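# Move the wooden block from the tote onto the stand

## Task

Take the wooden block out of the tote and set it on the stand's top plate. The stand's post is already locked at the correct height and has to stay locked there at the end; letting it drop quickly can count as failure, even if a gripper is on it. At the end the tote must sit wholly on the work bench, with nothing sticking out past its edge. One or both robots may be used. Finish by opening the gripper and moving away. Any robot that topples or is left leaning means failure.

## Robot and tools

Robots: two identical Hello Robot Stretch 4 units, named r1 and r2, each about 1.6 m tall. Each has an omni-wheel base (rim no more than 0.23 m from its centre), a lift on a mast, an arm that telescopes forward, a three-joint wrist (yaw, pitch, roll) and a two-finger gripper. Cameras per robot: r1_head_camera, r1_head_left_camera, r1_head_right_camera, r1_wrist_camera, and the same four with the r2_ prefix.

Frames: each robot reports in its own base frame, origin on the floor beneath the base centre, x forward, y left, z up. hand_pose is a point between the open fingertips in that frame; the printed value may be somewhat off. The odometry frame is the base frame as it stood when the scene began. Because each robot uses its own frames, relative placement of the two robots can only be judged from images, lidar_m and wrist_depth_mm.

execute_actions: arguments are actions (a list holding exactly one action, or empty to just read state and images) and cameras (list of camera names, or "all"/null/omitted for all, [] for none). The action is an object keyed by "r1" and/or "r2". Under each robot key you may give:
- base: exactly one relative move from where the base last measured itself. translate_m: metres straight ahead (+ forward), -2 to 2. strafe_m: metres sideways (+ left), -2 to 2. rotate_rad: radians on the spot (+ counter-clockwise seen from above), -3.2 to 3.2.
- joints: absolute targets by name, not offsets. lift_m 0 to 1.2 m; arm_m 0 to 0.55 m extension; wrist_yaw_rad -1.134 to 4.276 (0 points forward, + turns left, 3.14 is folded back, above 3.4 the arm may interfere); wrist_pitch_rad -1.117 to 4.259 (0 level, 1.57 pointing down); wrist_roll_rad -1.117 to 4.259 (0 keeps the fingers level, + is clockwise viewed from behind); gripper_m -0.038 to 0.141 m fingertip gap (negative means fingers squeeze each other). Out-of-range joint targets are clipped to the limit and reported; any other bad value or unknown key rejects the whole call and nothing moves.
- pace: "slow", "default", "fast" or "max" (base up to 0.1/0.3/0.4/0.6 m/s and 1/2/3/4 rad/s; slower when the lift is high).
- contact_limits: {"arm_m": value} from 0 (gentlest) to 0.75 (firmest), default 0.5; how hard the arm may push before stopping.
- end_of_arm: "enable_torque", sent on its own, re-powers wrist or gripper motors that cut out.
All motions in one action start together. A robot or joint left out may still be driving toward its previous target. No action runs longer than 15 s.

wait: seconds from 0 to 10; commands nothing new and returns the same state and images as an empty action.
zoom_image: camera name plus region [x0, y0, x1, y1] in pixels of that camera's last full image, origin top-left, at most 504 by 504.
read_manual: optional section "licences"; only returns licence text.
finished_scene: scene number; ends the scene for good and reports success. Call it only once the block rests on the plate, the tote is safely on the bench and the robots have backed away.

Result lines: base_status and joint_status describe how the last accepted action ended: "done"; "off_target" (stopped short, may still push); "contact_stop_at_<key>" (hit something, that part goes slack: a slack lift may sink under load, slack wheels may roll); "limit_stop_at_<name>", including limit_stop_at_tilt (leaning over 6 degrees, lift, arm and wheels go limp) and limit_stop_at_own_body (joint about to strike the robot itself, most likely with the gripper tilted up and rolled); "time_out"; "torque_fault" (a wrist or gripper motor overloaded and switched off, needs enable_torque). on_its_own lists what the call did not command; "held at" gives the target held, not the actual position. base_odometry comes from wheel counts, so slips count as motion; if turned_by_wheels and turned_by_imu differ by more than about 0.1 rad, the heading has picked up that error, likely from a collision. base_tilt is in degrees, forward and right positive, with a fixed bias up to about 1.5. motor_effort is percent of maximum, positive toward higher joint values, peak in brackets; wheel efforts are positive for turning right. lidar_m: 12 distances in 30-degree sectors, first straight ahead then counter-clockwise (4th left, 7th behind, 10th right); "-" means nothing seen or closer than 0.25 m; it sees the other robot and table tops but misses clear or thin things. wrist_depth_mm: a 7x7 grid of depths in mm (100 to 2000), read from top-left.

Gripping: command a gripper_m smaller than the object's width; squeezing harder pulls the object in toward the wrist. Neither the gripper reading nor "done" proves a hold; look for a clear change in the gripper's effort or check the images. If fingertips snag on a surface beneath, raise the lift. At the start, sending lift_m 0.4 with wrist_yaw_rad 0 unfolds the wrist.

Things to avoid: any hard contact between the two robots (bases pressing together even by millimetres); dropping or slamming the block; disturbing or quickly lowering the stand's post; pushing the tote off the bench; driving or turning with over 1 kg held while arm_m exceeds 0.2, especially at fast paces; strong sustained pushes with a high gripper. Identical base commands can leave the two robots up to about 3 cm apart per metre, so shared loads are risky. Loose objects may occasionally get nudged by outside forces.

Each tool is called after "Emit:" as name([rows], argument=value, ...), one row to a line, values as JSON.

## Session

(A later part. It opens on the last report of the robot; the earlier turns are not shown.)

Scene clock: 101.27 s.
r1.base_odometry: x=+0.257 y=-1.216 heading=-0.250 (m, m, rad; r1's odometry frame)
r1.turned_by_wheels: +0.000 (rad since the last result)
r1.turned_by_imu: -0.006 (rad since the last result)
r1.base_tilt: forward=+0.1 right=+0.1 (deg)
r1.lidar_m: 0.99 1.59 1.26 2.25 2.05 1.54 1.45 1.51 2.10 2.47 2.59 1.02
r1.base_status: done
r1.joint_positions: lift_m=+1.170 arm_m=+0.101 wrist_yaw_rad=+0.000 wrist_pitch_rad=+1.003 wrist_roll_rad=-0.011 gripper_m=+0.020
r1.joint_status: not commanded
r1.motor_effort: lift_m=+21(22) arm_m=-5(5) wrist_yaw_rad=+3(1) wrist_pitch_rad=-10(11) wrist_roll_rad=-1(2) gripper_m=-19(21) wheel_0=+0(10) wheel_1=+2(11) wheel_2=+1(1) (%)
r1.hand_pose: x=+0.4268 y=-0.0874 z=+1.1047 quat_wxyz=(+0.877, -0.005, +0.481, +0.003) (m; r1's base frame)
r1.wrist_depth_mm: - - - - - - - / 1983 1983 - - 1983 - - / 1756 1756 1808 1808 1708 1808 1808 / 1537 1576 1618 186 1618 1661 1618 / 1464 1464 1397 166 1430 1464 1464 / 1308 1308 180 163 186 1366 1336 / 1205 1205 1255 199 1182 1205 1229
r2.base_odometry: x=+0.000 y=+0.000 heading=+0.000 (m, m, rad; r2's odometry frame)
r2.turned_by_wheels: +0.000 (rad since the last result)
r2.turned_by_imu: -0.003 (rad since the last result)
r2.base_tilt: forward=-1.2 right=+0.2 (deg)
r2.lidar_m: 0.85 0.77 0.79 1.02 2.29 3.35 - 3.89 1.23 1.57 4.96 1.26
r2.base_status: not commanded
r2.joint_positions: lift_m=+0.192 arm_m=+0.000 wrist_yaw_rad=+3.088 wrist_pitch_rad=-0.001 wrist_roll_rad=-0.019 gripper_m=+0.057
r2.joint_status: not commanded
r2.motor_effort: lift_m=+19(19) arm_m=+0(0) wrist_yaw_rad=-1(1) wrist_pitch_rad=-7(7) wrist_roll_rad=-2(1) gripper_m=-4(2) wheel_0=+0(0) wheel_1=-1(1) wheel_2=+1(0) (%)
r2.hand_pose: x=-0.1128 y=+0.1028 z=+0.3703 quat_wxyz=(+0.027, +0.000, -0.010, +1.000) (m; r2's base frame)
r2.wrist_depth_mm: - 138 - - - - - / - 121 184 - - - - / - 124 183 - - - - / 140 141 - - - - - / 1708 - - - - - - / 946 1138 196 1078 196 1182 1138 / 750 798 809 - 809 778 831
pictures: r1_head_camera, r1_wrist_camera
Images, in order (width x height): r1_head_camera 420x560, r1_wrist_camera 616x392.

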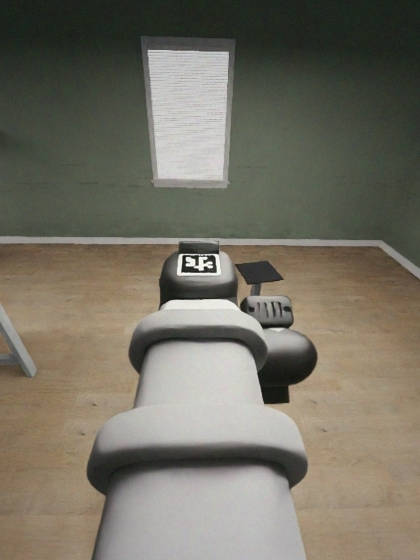

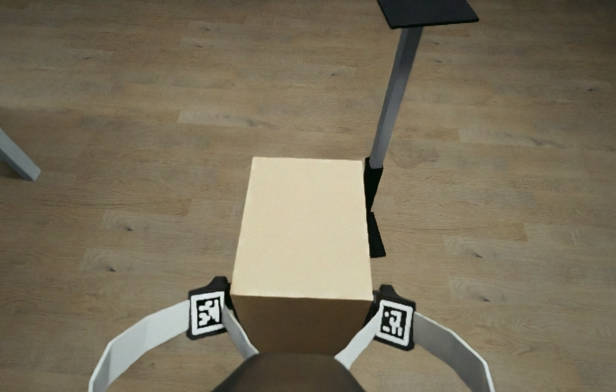

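Emit:
execute_actions([
  {"r1":{"base":{"strafe_m":-0.13}}},
], cameras=[])

Emit:
execute_actions([
  {"r1":{"base":{"translate_m":0.4},"joints":{"arm_m":0.2}}},
], cameras=["r1_wrist_camera","r1_head_camera","r1_head_right_camera"])

Scene clock: 108.97 s.
r1.base_odometry: x=+0.225 y=-1.342 heading=-0.250 (m, m, rad; r1's odometry frame)
r1.turned_by_wheels: +0.000 (rad since the last result)
r1.turned_by_imu: -0.001 (rad since the last result)
r1.base_tilt: forward=+0.0 right=+0.1 (deg)
r1.lidar_m: 0.95 1.75 1.36 2.23 2.05 1.52 1.46 1.54 2.13 2.33 2.47 3.38
r1.base_status: done
r1.joint_positions: lift_m=+1.170 arm_m=+0.101 wrist_yaw_rad=+0.000 wrist_pitch_rad=+1.003 wrist_roll_rad=-0.011 gripper_m=+0.020
r1.joint_status: not commanded
r1.motor_effort: lift_m=+21(21) arm_m=-5(5) wrist_yaw_rad=+4(1) wrist_pitch_rad=-10(10) wrist_roll_rad=-1(1) gripper_m=-21(19) wheel_0=+1(6) wheel_1=+0(8) wheel_2=+1(0) (%)
r1.hand_pose: x=+0.4268 y=-0.0874 z=+1.1047 quat_wxyz=(+0.877, -0.005, +0.481, +0.003) (m; r1's base frame)
r1.wrist_depth_mm: - - - - - - - / 1983 1921 1983 1983 - - - / 1756 1808 1756 1756 1808 1863 1863 / 1537 1576 1576 186 1618 1661 1708 / 1464 1430 1366 166 1464 1430 1499 / 1366 1281 180 162 187 1366 1308 / 1229 1205 1229 200 1205 1205 1255
r2.base_odometry: x=+0.000 y=+0.000 heading=+0.000 (m, m, rad; r2's odometry frame)
r2.turned_by_wheels: +0.000 (rad since the last result)
r2.turned_by_imu: -0.001 (rad since the last result)
r2.base_tilt: forward=-1.1 right=+0.1 (deg)
r2.lidar_m: 0.82 0.76 0.77 1.01 2.25 3.37 - 3.92 1.24 1.61 4.93 1.24
r2.base_status: not commanded
r2.joint_positions: lift_m=+0.192 arm_m=+0.000 wrist_yaw_rad=+3.088 wrist_pitch_rad=-0.001 wrist_roll_rad=-0.019 gripper_m=+0.057
r2.joint_status: not commanded
r2.motor_effort: lift_m=+19(19) arm_m=+0(0) wrist_yaw_rad=-1(0) wrist_pitch_rad=-6(7) wrist_roll_rad=+1(1) gripper_m=-4(3) wheel_0=+0(0) wheel_1=-1(1) wheel_2=+0(0) (%)
r2.hand_pose: x=-0.1128 y=+0.1028 z=+0.3703 quat_wxyz=(+0.027, +0.000, -0.010, +1.000) (m; r2's base frame)
r2.wrist_depth_mm: - 138 - - - - - / - 121 184 - - - - / - 124 183 - - - - / 140 142 - - - - - / 1756 - - - - - - / 976 1160 196 1098 196 1138 1118 / 759 798 820 - 820 768 831
pictures: none
No camera images: the call's "cameras" was empty. Leave "cameras" out to get every camera's image.

Scene clock: 111.80 s.
r1.base_odometry: x=+0.613 y=-1.441 heading=-0.249 (m, m, rad; r1's odometry frame)
r1.turned_by_wheels: +0.000 (rad since the last result)
r1.turned_by_imu: -0.002 (rad since the last result)
r1.base_tilt: forward=+0.1 right=+0.1 (deg)
r1.lidar_m: 0.56 3.00 1.29 1.24 2.62 1.93 1.86 1.94 2.45 2.35 2.46 0.59
r1.base_status: done
r1.joint_positions: lift_m=+1.170 arm_m=+0.199 wrist_yaw_rad=+0.000 wrist_pitch_rad=+1.003 wrist_roll_rad=-0.011 gripper_m=+0.020
r1.joint_status: all done
r1.motor_effort: lift_m=+22(21) arm_m=+5(4) wrist_yaw_rad=-1(4) wrist_pitch_rad=-10(11) wrist_roll_rad=+0(0) gripper_m=-20(19) wheel_0=+0(4) wheel_1=+0(5) wheel_2=+1(10) (%)
r1.hand_pose: x=+0.5252 y=-0.0874 z=+1.1047 quat_wxyz=(+0.877, -0.005, +0.481, +0.003) (m; r1's base frame)
r1.wrist_depth_mm: - - - - - - - / 1983 1921 1983 - - - - / 1756 1708 1756 1808 1863 1863 1863 / 1576 1618 1576 186 442 1618 1618 / 1430 1430 1397 166 392 1430 1499 / 1308 1281 180 163 187 1308 1366 / 1205 1205 1229 199 1205 1182 1205
r2.base_odometry: x=+0.000 y=+0.000 heading=+0.000 (m, m, rad; r2's odometry frame)
r2.turned_by_wheels: +0.000 (rad since the last result)
r2.turned_by_imu: -0.001 (rad since the last result)
r2.base_tilt: forward=-1.2 right=+0.1 (deg)
r2.lidar_m: 0.83 0.77 0.79 1.01 2.25 3.35 - 3.92 1.23 1.54 4.97 1.26
r2.base_status: not commanded
r2.joint_positions: lift_m=+0.192 arm_m=+0.000 wrist_yaw_rad=+3.088 wrist_pitch_rad=-0.001 wrist_roll_rad=-0.019 gripper_m=+0.057
r2.joint_status: not commanded
r2.motor_effort: lift_m=+19(19) arm_m=+0(0) wrist_yaw_rad=-2(0) wrist_pitch_rad=-7(7) wrist_roll_rad=+1(1) gripper_m=-2(2) wheel_0=+0(0) wheel_1=-1(1) wheel_2=+1(1) (%)
r2.hand_pose: x=-0.1128 y=+0.1028 z=+0.3703 quat_wxyz=(+0.027, +0.000, -0.010, +1.000) (m; r2's base frame)
r2.wrist_depth_mm: - 138 - - - - - / - 121 185 - - - - / - 124 183 - - - - / 140 141 - - - - - / 1708 - - - - - - / 976 1182 196 1098 195 1160 1138 / 759 798 798 - 820 768 831
pictures: r1_head_camera, r1_head_right_camera, r1_wrist_camera
Images, in order (width x height): r1_head_camera 420x560, r1_head_right_camera 420x672, r1_wrist_camera 616x392.

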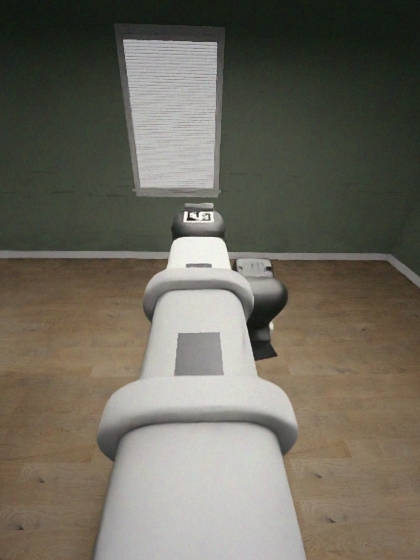

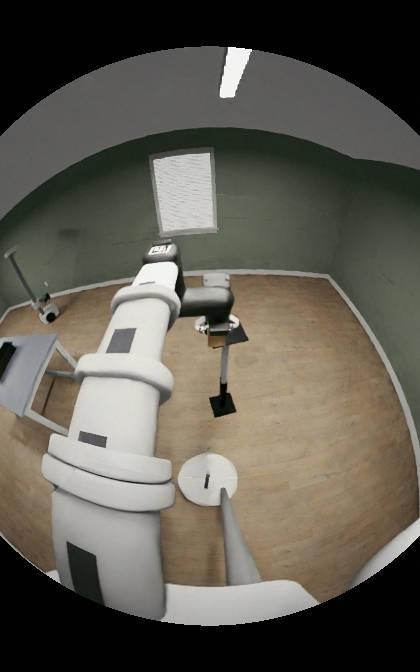

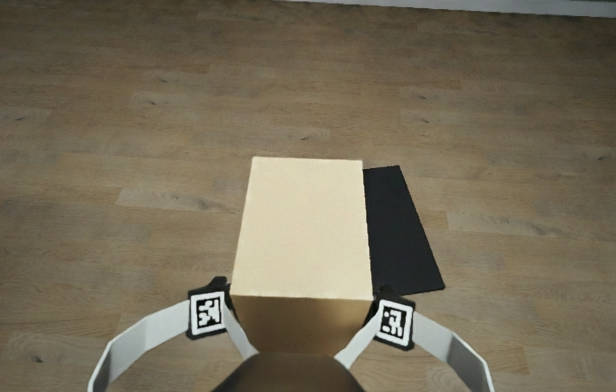

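Emit:
execute_actions([
  {"r1":{"base":{"strafe_m":-0.06},"joints":{"arm_m":0.29}}},
], cameras=["r1_wrist_camera","r1_head_right_camera","r1_head_left_camera"])

Scene clock: 119.97 s.
r1.base_odometry: x=+0.598 y=-1.499 heading=-0.250 (m, m, rad; r1's odometry frame)
r1.turned_by_wheels: +0.000 (rad since the last result)
r1.turned_by_imu: -0.002 (rad since the last result)
r1.base_tilt: forward=+0.1 right=+0.1 (deg)
r1.lidar_m: 0.55 2.99 1.36 1.31 2.61 1.93 1.85 1.94 2.39 2.29 2.42 3.00
r1.base_status: done
r1.joint_positions: lift_m=+1.170 arm_m=+0.289 wrist_yaw_rad=+0.000 wrist_pitch_rad=+1.003 wrist_roll_rad=-0.011 gripper_m=+0.020
r1.joint_status: all done
r1.motor_effort: lift_m=+21(21) arm_m=+5(6) wrist_yaw_rad=+0(0) wrist_pitch_rad=-9(10) wrist_roll_rad=-1(1) gripper_m=-20(22) wheel_0=-1(9) wheel_1=-1(8) wheel_2=+0(2) (%)
r1.hand_pose: x=+0.6152 y=-0.0874 z=+1.1047 quat_wxyz=(+0.877, -0.005, +0.481, +0.003) (m; r1's base frame)
r1.wrist_depth_mm: - - - - - - - / 1921 1921 - 1983 - - - / 1708 1708 1808 1708 1808 1808 1863 / 1618 1576 1618 186 1576 1576 1618 / 1464 1430 389 167 1464 1464 1464 / 1308 1308 181 163 187 1366 1336 / 1229 1160 1160 199 340 1182 1229
r2.base_odometry: x=+0.000 y=+0.000 heading=+0.000 (m, m, rad; r2's odometry frame)
r2.turned_by_wheels: +0.000 (rad since the last result)
r2.turned_by_imu: -0.001 (rad since the last result)
r2.base_tilt: forward=-1.2 right=+0.2 (deg)
r2.lidar_m: 0.83 0.76 0.78 1.03 2.27 3.37 - 3.93 1.22 1.57 4.97 1.24
r2.base_status: not commanded
r2.joint_positions: lift_m=+0.192 arm_m=+0.000 wrist_yaw_rad=+3.088 wrist_pitch_rad=-0.001 wrist_roll_rad=-0.019 gripper_m=+0.057
r2.joint_status: not commanded
r2.motor_effort: lift_m=+19(19) arm_m=+0(0) wrist_yaw_rad=+0(0) wrist_pitch_rad=-6(6) wrist_roll_rad=+1(2) gripper_m=-4(3) wheel_0=+0(0) wheel_1=-1(1) wheel_2=+0(0) (%)
r2.hand_pose: x=-0.1128 y=+0.1028 z=+0.3703 quat_wxyz=(+0.027, +0.000, -0.010, +1.000) (m; r2's base frame)
r2.wrist_depth_mm: - 138 - - - - - / - 121 185 - - - - / - 124 183 - - - - / 140 141 - - - - - / 1708 - - - - - - / 960 1138 196 1098 196 1160 1138 / 768 798 809 - 809 768 820
pictures: r1_head_left_camera, r1_head_right_camera, r1_wrist_camera
Images, in order (width x height): r1_head_left_camera 420x672, r1_head_right_camera 420x672, r1_wrist_camera 616x392.

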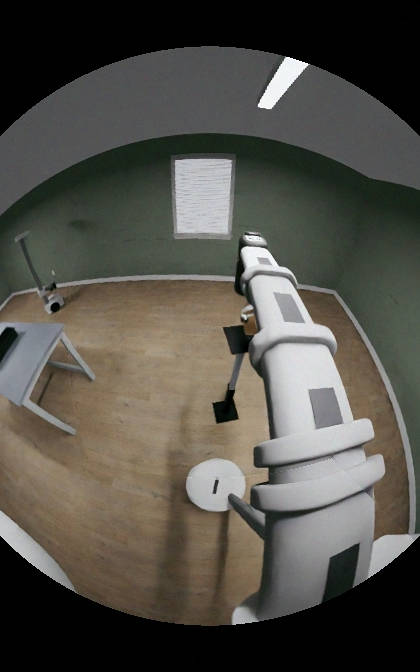

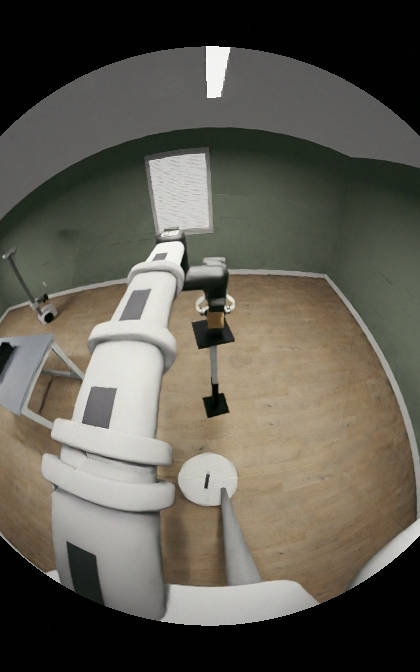

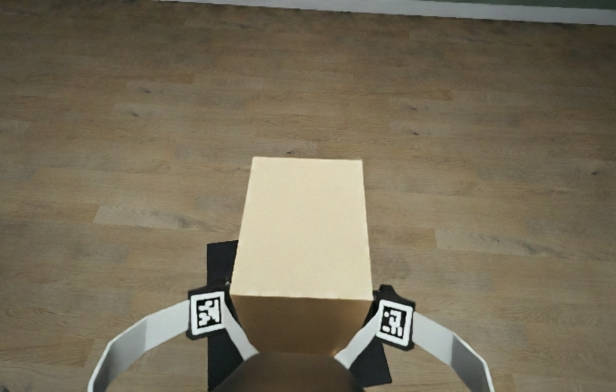

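Emit:
execute_actions([
  {"r1":{"joints":{"lift_m":1.10,"arm_m":0.28},"pace":"slow"}},
], cameras=["r1_wrist_camera","r1_head_right_camera"])

Emit:
zoom_image(camera="r1_head_right_camera", region=[150, 250, 290, 380])

Scene clock: 126.50 s.
r1.base_odometry: x=+0.598 y=-1.499 heading=-0.250 (m, m, rad; r1's odometry frame)
r1.turned_by_wheels: +0.000 (rad since the last result)
r1.turned_by_imu: -0.001 (rad since the last result)
r1.base_tilt: forward=+0.0 right=+0.1 (deg)
r1.lidar_m: 0.55 3.00 1.37 1.31 2.64 1.96 1.86 1.96 2.36 2.28 2.40 2.99
r1.base_status: not commanded
r1.joint_positions: lift_m=+1.100 arm_m=+0.281 wrist_yaw_rad=+0.000 wrist_pitch_rad=+1.003 wrist_roll_rad=-0.011 gripper_m=+0.020
r1.joint_status: all done
r1.motor_effort: lift_m=+15(21) arm_m=-5(6) wrist_yaw_rad=+1(1) wrist_pitch_rad=-10(9) wrist_roll_rad=-1(0) gripper_m=-21(21) wheel_0=-1(1) wheel_1=-1(1) wheel_2=+0(0) (%)
r1.hand_pose: x=+0.6069 y=-0.0874 z=+1.0352 quat_wxyz=(+0.877, -0.005, +0.481, +0.003) (m; r1's base frame)
r1.wrist_depth_mm: - - - - - - - / 1863 1921 1921 1921 1921 - 1921 / 1661 1618 1708 1661 1708 1756 1756 / 1537 1464 1537 186 1499 1537 1537 / 1366 1366 306 167 1366 1397 1397 / 1229 1229 181 162 186 1255 1281 / 1160 1118 264 200 1138 1138 1182
r2.base_odometry: x=+0.000 y=+0.000 heading=+0.000 (m, m, rad; r2's odometry frame)
r2.turned_by_wheels: +0.000 (rad since the last result)
r2.turned_by_imu: -0.001 (rad since the last result)
r2.base_tilt: forward=-1.1 right=+0.1 (deg)
r2.lidar_m: 0.84 0.75 0.77 1.02 2.28 3.37 - 3.90 1.23 1.55 4.95 1.24
r2.base_status: not commanded
r2.joint_positions: lift_m=+0.192 arm_m=+0.000 wrist_yaw_rad=+3.088 wrist_pitch_rad=-0.001 wrist_roll_rad=-0.019 gripper_m=+0.057
r2.joint_status: not commanded
r2.motor_effort: lift_m=+19(19) arm_m=+0(0) wrist_yaw_rad=-1(1) wrist_pitch_rad=-7(6) wrist_roll_rad=+1(2) gripper_m=-3(3) wheel_0=+0(0) wheel_1=-1(1) wheel_2=+0(1) (%)
r2.hand_pose: x=-0.1128 y=+0.1028 z=+0.3703 quat_wxyz=(+0.027, +0.000, -0.010, +1.000) (m; r2's base frame)
r2.wrist_depth_mm: - 138 - - - - - / - 121 185 - - - - / - 124 183 - - - - / 140 141 - - - - - / 1756 - - - - - - / 946 1138 196 1078 196 1138 1118 / 750 809 820 - 820 768 831
pictures: r1_head_right_camera, r1_wrist_camera
Images, in order (width x height): r1_head_right_camera 420x672, r1_wrist_camera 616x392.

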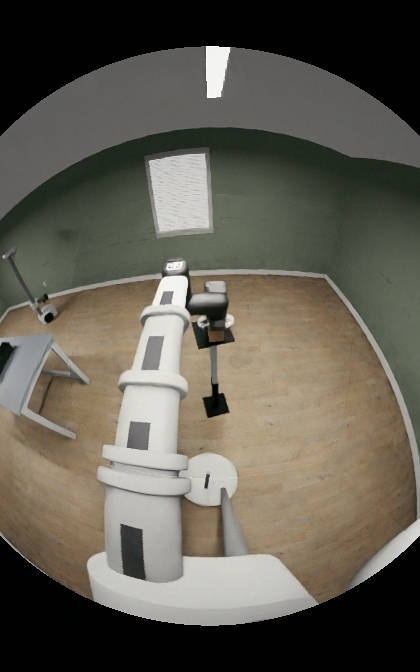

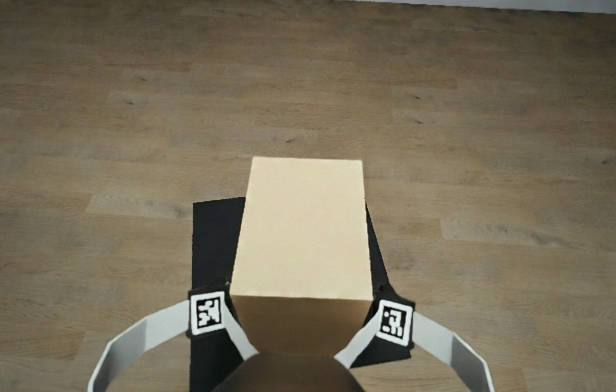

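Region (150, 250, 290, 380) of r1_head_right_camera's 420x672 image, scaled by 3.600, with more detail than that image has; it fills the top 468 rows of this view, and the rest is white.

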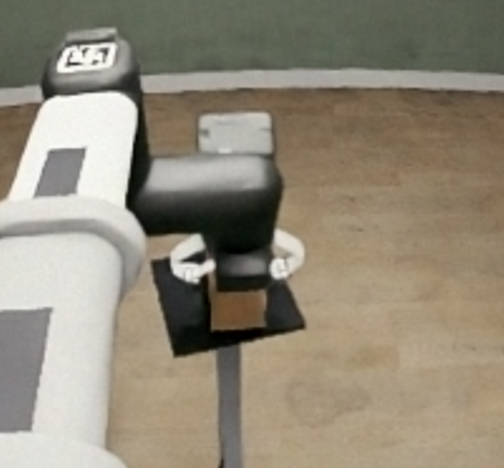

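Emit:
execute_actions([
  {"r1":{"joints":{"lift_m":1.078},"pace":"slow"}},
], cameras=["r1_wrist_camera","r1_head_right_camera"])

Emit:
zoom_image(camera="r1_head_right_camera", region=[160, 270, 270, 370])

Scene clock: 131.77 s.
r1.base_odometry: x=+0.598 y=-1.499 heading=-0.250 (m, m, rad; r1's odometry frame)
r1.turned_by_wheels: +0.000 (rad since the last result)
r1.turned_by_imu: -0.001 (rad since the last result)
r1.base_tilt: forward=+0.1 right=+0.2 (deg)
r1.lidar_m: 0.53 3.02 1.36 1.32 2.64 1.95 1.85 1.94 2.39 2.30 2.41 2.99
r1.base_status: not commanded
r1.joint_positions: lift_m=+1.079 arm_m=+0.281 wrist_yaw_rad=-0.001 wrist_pitch_rad=+0.997 wrist_roll_rad=-0.011 gripper_m=+0.020
r1.joint_status: all done
r1.motor_effort: lift_m=+10(15) arm_m=-4(5) wrist_yaw_rad=+4(5) wrist_pitch_rad=+8(9) wrist_roll_rad=+0(1) gripper_m=-16(17) wheel_0=-1(1) wheel_1=-1(1) wheel_2=+0(0) (%)
r1.hand_pose: x=+0.6081 y=-0.0875 z=+1.0145 quat_wxyz=(+0.878, -0.005, +0.478, +0.002) (m; r1's base frame)
r1.wrist_depth_mm: - - - - - - - / 1863 1921 1808 1863 1983 1921 1921 / 1618 1661 1618 1708 1661 1756 1661 / 1464 1464 327 184 1537 1537 1537 / 1397 1366 290 166 1366 1397 1366 / 1205 1229 179 157 185 1255 1255 / 1160 1118 249 200 1098 1138 1182
r2.base_odometry: x=+0.000 y=+0.000 heading=+0.000 (m, m, rad; r2's odometry frame)
r2.turned_by_wheels: +0.000 (rad since the last result)
r2.turned_by_imu: -0.001 (rad since the last result)
r2.base_tilt: forward=-1.2 right=+0.2 (deg)
r2.lidar_m: 0.82 0.75 0.76 0.99 2.27 3.33 - 3.91 1.22 1.58 4.96 1.27
r2.base_status: not commanded
r2.joint_positions: lift_m=+0.192 arm_m=+0.000 wrist_yaw_rad=+3.088 wrist_pitch_rad=-0.001 wrist_roll_rad=-0.019 gripper_m=+0.057
r2.joint_status: not commanded
r2.motor_effort: lift_m=+19(19) arm_m=+0(0) wrist_yaw_rad=-1(1) wrist_pitch_rad=-7(7) wrist_roll_rad=+0(1) gripper_m=-3(3) wheel_0=+0(0) wheel_1=-1(1) wheel_2=+0(1) (%)
r2.hand_pose: x=-0.1128 y=+0.1028 z=+0.3703 quat_wxyz=(+0.027, +0.000, -0.010, +1.000) (m; r2's base frame)
r2.wrist_depth_mm: - 138 - - - - - / - 121 185 - - - - / - 124 183 - - - - / 140 142 - - - - - / 1756 - - - - - - / 960 1182 196 1098 196 1138 1138 / 750 798 809 - 820 768 831
pictures: r1_head_right_camera, r1_wrist_camera
Images, in order (width x height): r1_head_right_camera 420x672, r1_wrist_camera 616x392.

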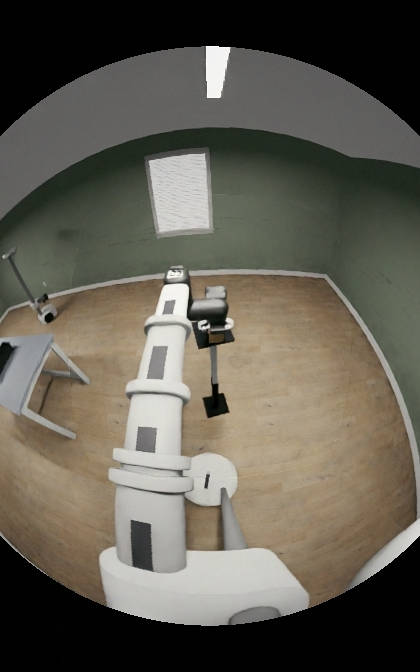

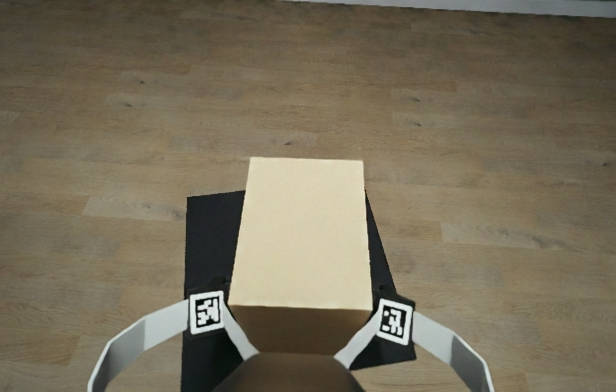

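Region (160, 270, 270, 370) of r1_head_right_camera's 420x672 image, scaled by 4.582, with more detail than that image has; it fills the top 458 rows of this view, and the rest is white.

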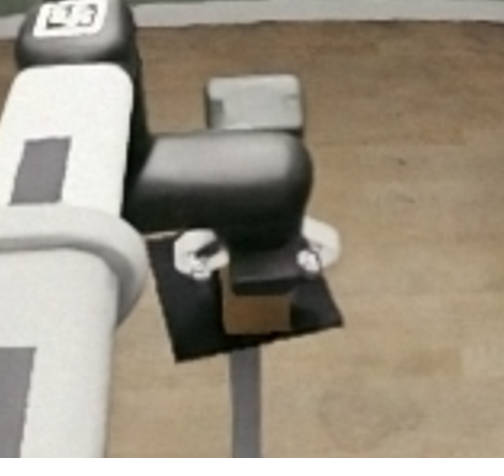

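Contact made (pitch effort flipped). Raise a hair, release, withdraw.

Emit:
execute_actions([
  {"r1":{"joints":{"gripper_m":0.11,"lift_m":1.086},"pace":"slow"}},
], cameras=["r1_wrist_camera"])

Emit:
execute_actions([
  {"r1":{"joints":{"lift_m":1.19}}},
], cameras=["r1_wrist_camera"])

Emit:
execute_actions([
  {"r1":{"base":{"translate_m":-0.6},"joints":{"arm_m":0.0},"pace":"fast"}},
], cameras=["r1_head_camera","r1_head_left_camera"])

Scene clock: 140.03 s.
r1.base_odometry: x=+0.598 y=-1.499 heading=-0.250 (m, m, rad; r1's odometry frame)
r1.turned_by_wheels: +0.000 (rad since the last result)
r1.turned_by_imu: -0.002 (rad since the last result)
r1.base_tilt: forward=+0.1 right=+0.1 (deg)
r1.lidar_m: 0.55 3.00 1.36 1.33 2.63 1.92 1.86 1.95 2.38 2.29 2.40 2.98
r1.base_status: not commanded
r1.joint_positions: lift_m=+1.086 arm_m=+0.281 wrist_yaw_rad=+0.000 wrist_pitch_rad=+1.001 wrist_roll_rad=-0.011 gripper_m=+0.110
r1.joint_status: all done
r1.motor_effort: lift_m=+19(20) arm_m=-4(4) wrist_yaw_rad=+3(4) wrist_pitch_rad=-4(8) wrist_roll_rad=+0(0) gripper_m=-1(18) wheel_0=-1(1) wheel_1=-1(1) wheel_2=+0(0) (%)
r1.hand_pose: x=+0.6072 y=-0.0875 z=+1.0212 quat_wxyz=(+0.877, -0.005, +0.480, +0.003) (m; r1's base frame)
r1.wrist_depth_mm: - - - - - - - / 1863 1863 1863 1983 1921 1921 1921 / 1618 1661 1661 1708 1756 1661 1661 / 1464 1464 330 187 1537 1537 1537 / 1366 1336 294 170 1366 1397 1397 / 1229 1229 193 174 193 1255 1229 / 1138 1138 257 143 1098 1118 1160
r2.base_odometry: x=+0.000 y=+0.000 heading=+0.000 (m, m, rad; r2's odometry frame)
r2.turned_by_wheels: +0.000 (rad since the last result)
r2.turned_by_imu: -0.002 (rad since the last result)
r2.base_tilt: forward=-1.1 right=+0.2 (deg)
r2.lidar_m: 0.85 0.77 0.77 1.00 2.25 3.36 - 3.92 1.25 1.57 4.95 1.24
r2.base_status: not commanded
r2.joint_positions: lift_m=+0.192 arm_m=+0.000 wrist_yaw_rad=+3.088 wrist_pitch_rad=-0.001 wrist_roll_rad=-0.019 gripper_m=+0.057
r2.joint_status: not commanded
r2.motor_effort: lift_m=+19(19) arm_m=+0(0) wrist_yaw_rad=+0(1) wrist_pitch_rad=-7(6) wrist_roll_rad=+0(1) gripper_m=-4(2) wheel_0=+0(0) wheel_1=-1(1) wheel_2=+0(0) (%)
r2.hand_pose: x=-0.1128 y=+0.1028 z=+0.3703 quat_wxyz=(+0.027, +0.000, -0.010, +1.000) (m; r2's base frame)
r2.wrist_depth_mm: - 138 - - - - - / - 121 183 - - - - / - 124 183 - - - - / 140 141 - - - - - / 1756 - - - - - - / 960 1138 196 1098 196 1182 1138 / 768 798 809 - 820 768 831
pictures: r1_wrist_camera
Images, in order (width x height): r1_wrist_camera 616x392.

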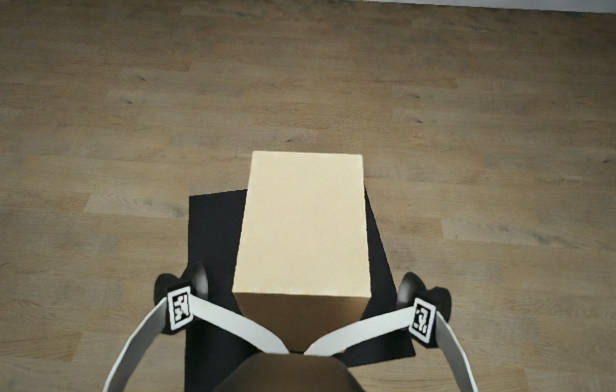

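Scene clock: 141.50 s.
r1.base_odometry: x=+0.598 y=-1.499 heading=-0.250 (m, m, rad; r1's odometry frame)
r1.turned_by_wheels: +0.000 (rad since the last result)
r1.turned_by_imu: +0.000 (rad since the last result)
r1.base_tilt: forward=+0.0 right=+0.1 (deg)
r1.lidar_m: 0.53 3.01 1.34 1.31 2.64 1.93 1.85 1.95 2.40 2.28 2.42 2.98
r1.base_status: not commanded
r1.joint_positions: lift_m=+1.190 arm_m=+0.281 wrist_yaw_rad=+0.000 wrist_pitch_rad=+1.001 wrist_roll_rad=-0.011 gripper_m=+0.110
r1.joint_status: all done
r1.motor_effort: lift_m=+21(23) arm_m=-4(4) wrist_yaw_rad=+1(3) wrist_pitch_rad=-4(4) wrist_roll_rad=-2(2) gripper_m=-2(0) wheel_0=-1(1) wheel_1=-1(1) wheel_2=+0(0) (%)
r1.hand_pose: x=+0.6072 y=-0.0875 z=+1.1250 quat_wxyz=(+0.877, -0.005, +0.480, +0.003) (m; r1's base frame)
r1.wrist_depth_mm: - - - - - - - / 1983 - - - - - - / 1808 1808 1756 1756 1863 1863 1863 / 1576 1618 1618 1618 1618 1661 1661 / 1464 1499 1430 285 1464 1499 1499 / 1308 1308 215 258 213 1366 1336 / 1255 1229 1205 143 1182 1255 1229
r2.base_odometry: x=+0.000 y=+0.000 heading=+0.000 (m, m, rad; r2's odometry frame)
r2.turned_by_wheels: +0.000 (rad since the last result)
r2.turned_by_imu: +0.000 (rad since the last result)
r2.base_tilt: forward=-1.2 right=+0.1 (deg)
r2.lidar_m: 0.82 0.76 0.78 1.01 2.26 3.36 - 3.92 1.24 1.59 4.96 1.25
r2.base_status: not commanded
r2.joint_positions: lift_m=+0.192 arm_m=+0.000 wrist_yaw_rad=+3.088 wrist_pitch_rad=-0.001 wrist_roll_rad=-0.019 gripper_m=+0.057
r2.joint_status: not commanded
r2.motor_effort: lift_m=+19(19) arm_m=+0(0) wrist_yaw_rad=-1(0) wrist_pitch_rad=-7(6) wrist_roll_rad=+0(1) gripper_m=-3(3) wheel_0=+0(0) wheel_1=-1(1) wheel_2=+1(0) (%)
r2.hand_pose: x=-0.1128 y=+0.1028 z=+0.3703 quat_wxyz=(+0.027, +0.000, -0.010, +1.000) (m; r2's base frame)
r2.wrist_depth_mm: - 138 - - - - - / - 121 184 - - - - / - 124 183 - - - - / 140 141 - - - - - / 1708 - - - - - - / 960 1160 196 1078 196 1138 1160 / 750 798 809 - 820 778 820
pictures: r1_wrist_camera
Images, in order (width x height): r1_wrist_camera 616x392.

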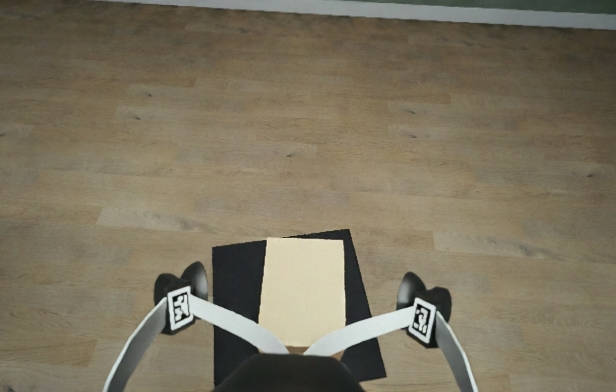

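Scene clock: 144.97 s.
r1.base_odometry: x=+0.016 y=-1.351 heading=-0.250 (m, m, rad; r1's odometry frame)
r1.turned_by_wheels: +0.000 (rad since the last result)
r1.turned_by_imu: +0.000 (rad since the last result)
r1.base_tilt: forward=+0.1 right=+0.2 (deg)
r1.lidar_m: 1.15 1.86 1.53 4.70 1.81 1.32 1.25 1.34 1.81 2.29 2.39 3.34
r1.base_status: done
r1.joint_positions: lift_m=+1.190 arm_m=+0.003 wrist_yaw_rad=+0.000 wrist_pitch_rad=+1.001 wrist_roll_rad=-0.011 gripper_m=+0.110
r1.joint_status: all done
joint sent to its limit — the command would take r1.arm_m past its lower limit, so that joint was sent only as far as its limit.
r1.motor_effort: lift_m=+20(21) arm_m=-5(6) wrist_yaw_rad=-1(1) wrist_pitch_rad=-5(5) wrist_roll_rad=-1(1) gripper_m=-1(1) wheel_0=+0(6) wheel_1=+0(6) wheel_2=-1(10) (%)
r1.hand_pose: x=+0.3290 y=-0.0874 z=+1.1250 quat_wxyz=(+0.877, -0.005, +0.480, +0.003) (m; r1's base frame)
r1.wrist_depth_mm: - - - - - - - / 1983 - - - - - - / 1756 1863 1808 1756 1863 1808 1863 / 1661 1618 1661 1661 1661 1618 1661 / 1464 1430 1499 1464 1499 1537 1499 / 1366 1308 216 1366 213 1366 1397 / 1205 1229 1229 143 1255 1205 1229
r2.base_odometry: x=+0.000 y=+0.000 heading=+0.000 (m, m, rad; r2's odometry frame)
r2.turned_by_wheels: +0.000 (rad since the last result)
r2.turned_by_imu: -0.001 (rad since the last result)
r2.base_tilt: forward=-1.1 right=+0.2 (deg)
r2.lidar_m: 0.80 0.75 0.77 1.03 2.26 3.35 - 3.90 1.24 1.56 4.97 1.23
r2.base_status: not commanded
r2.joint_positions: lift_m=+0.192 arm_m=+0.000 wrist_yaw_rad=+3.088 wrist_pitch_rad=-0.001 wrist_roll_rad=-0.019 gripper_m=+0.057
r2.joint_status: not commanded
r2.motor_effort: lift_m=+19(19) arm_m=+0(0) wrist_yaw_rad=-2(2) wrist_pitch_rad=-7(7) wrist_roll_rad=+0(1) gripper_m=-3(4) wheel_0=+0(0) wheel_1=-1(1) wheel_2=+0(1) (%)
r2.hand_pose: x=-0.1128 y=+0.1028 z=+0.3703 quat_wxyz=(+0.027, +0.000, -0.010, +1.000) (m; r2's base frame)
r2.wrist_depth_mm: - 138 - - - - - / - 121 184 - - - - / - 124 183 - - - - / 140 142 - - - - - / 1756 - - - - - - / 976 1138 196 1078 196 1160 1138 / 759 809 820 - 831 778 831
pictures: r1_head_camera, r1_head_left_camera
Images, in order (width x height): r1_head_camera 420x560, r1_head_left_camera 420x672.

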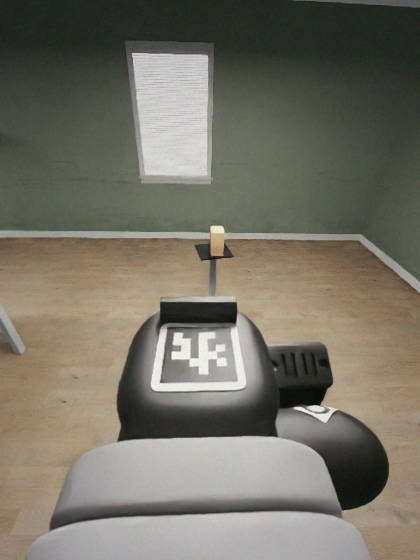

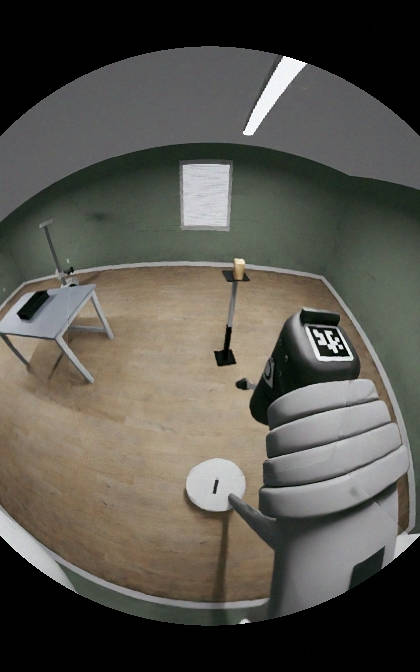

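Block on plate, tote on bench.

Emit:
finished_scene(scene=1)

The scene is finished: the task was done.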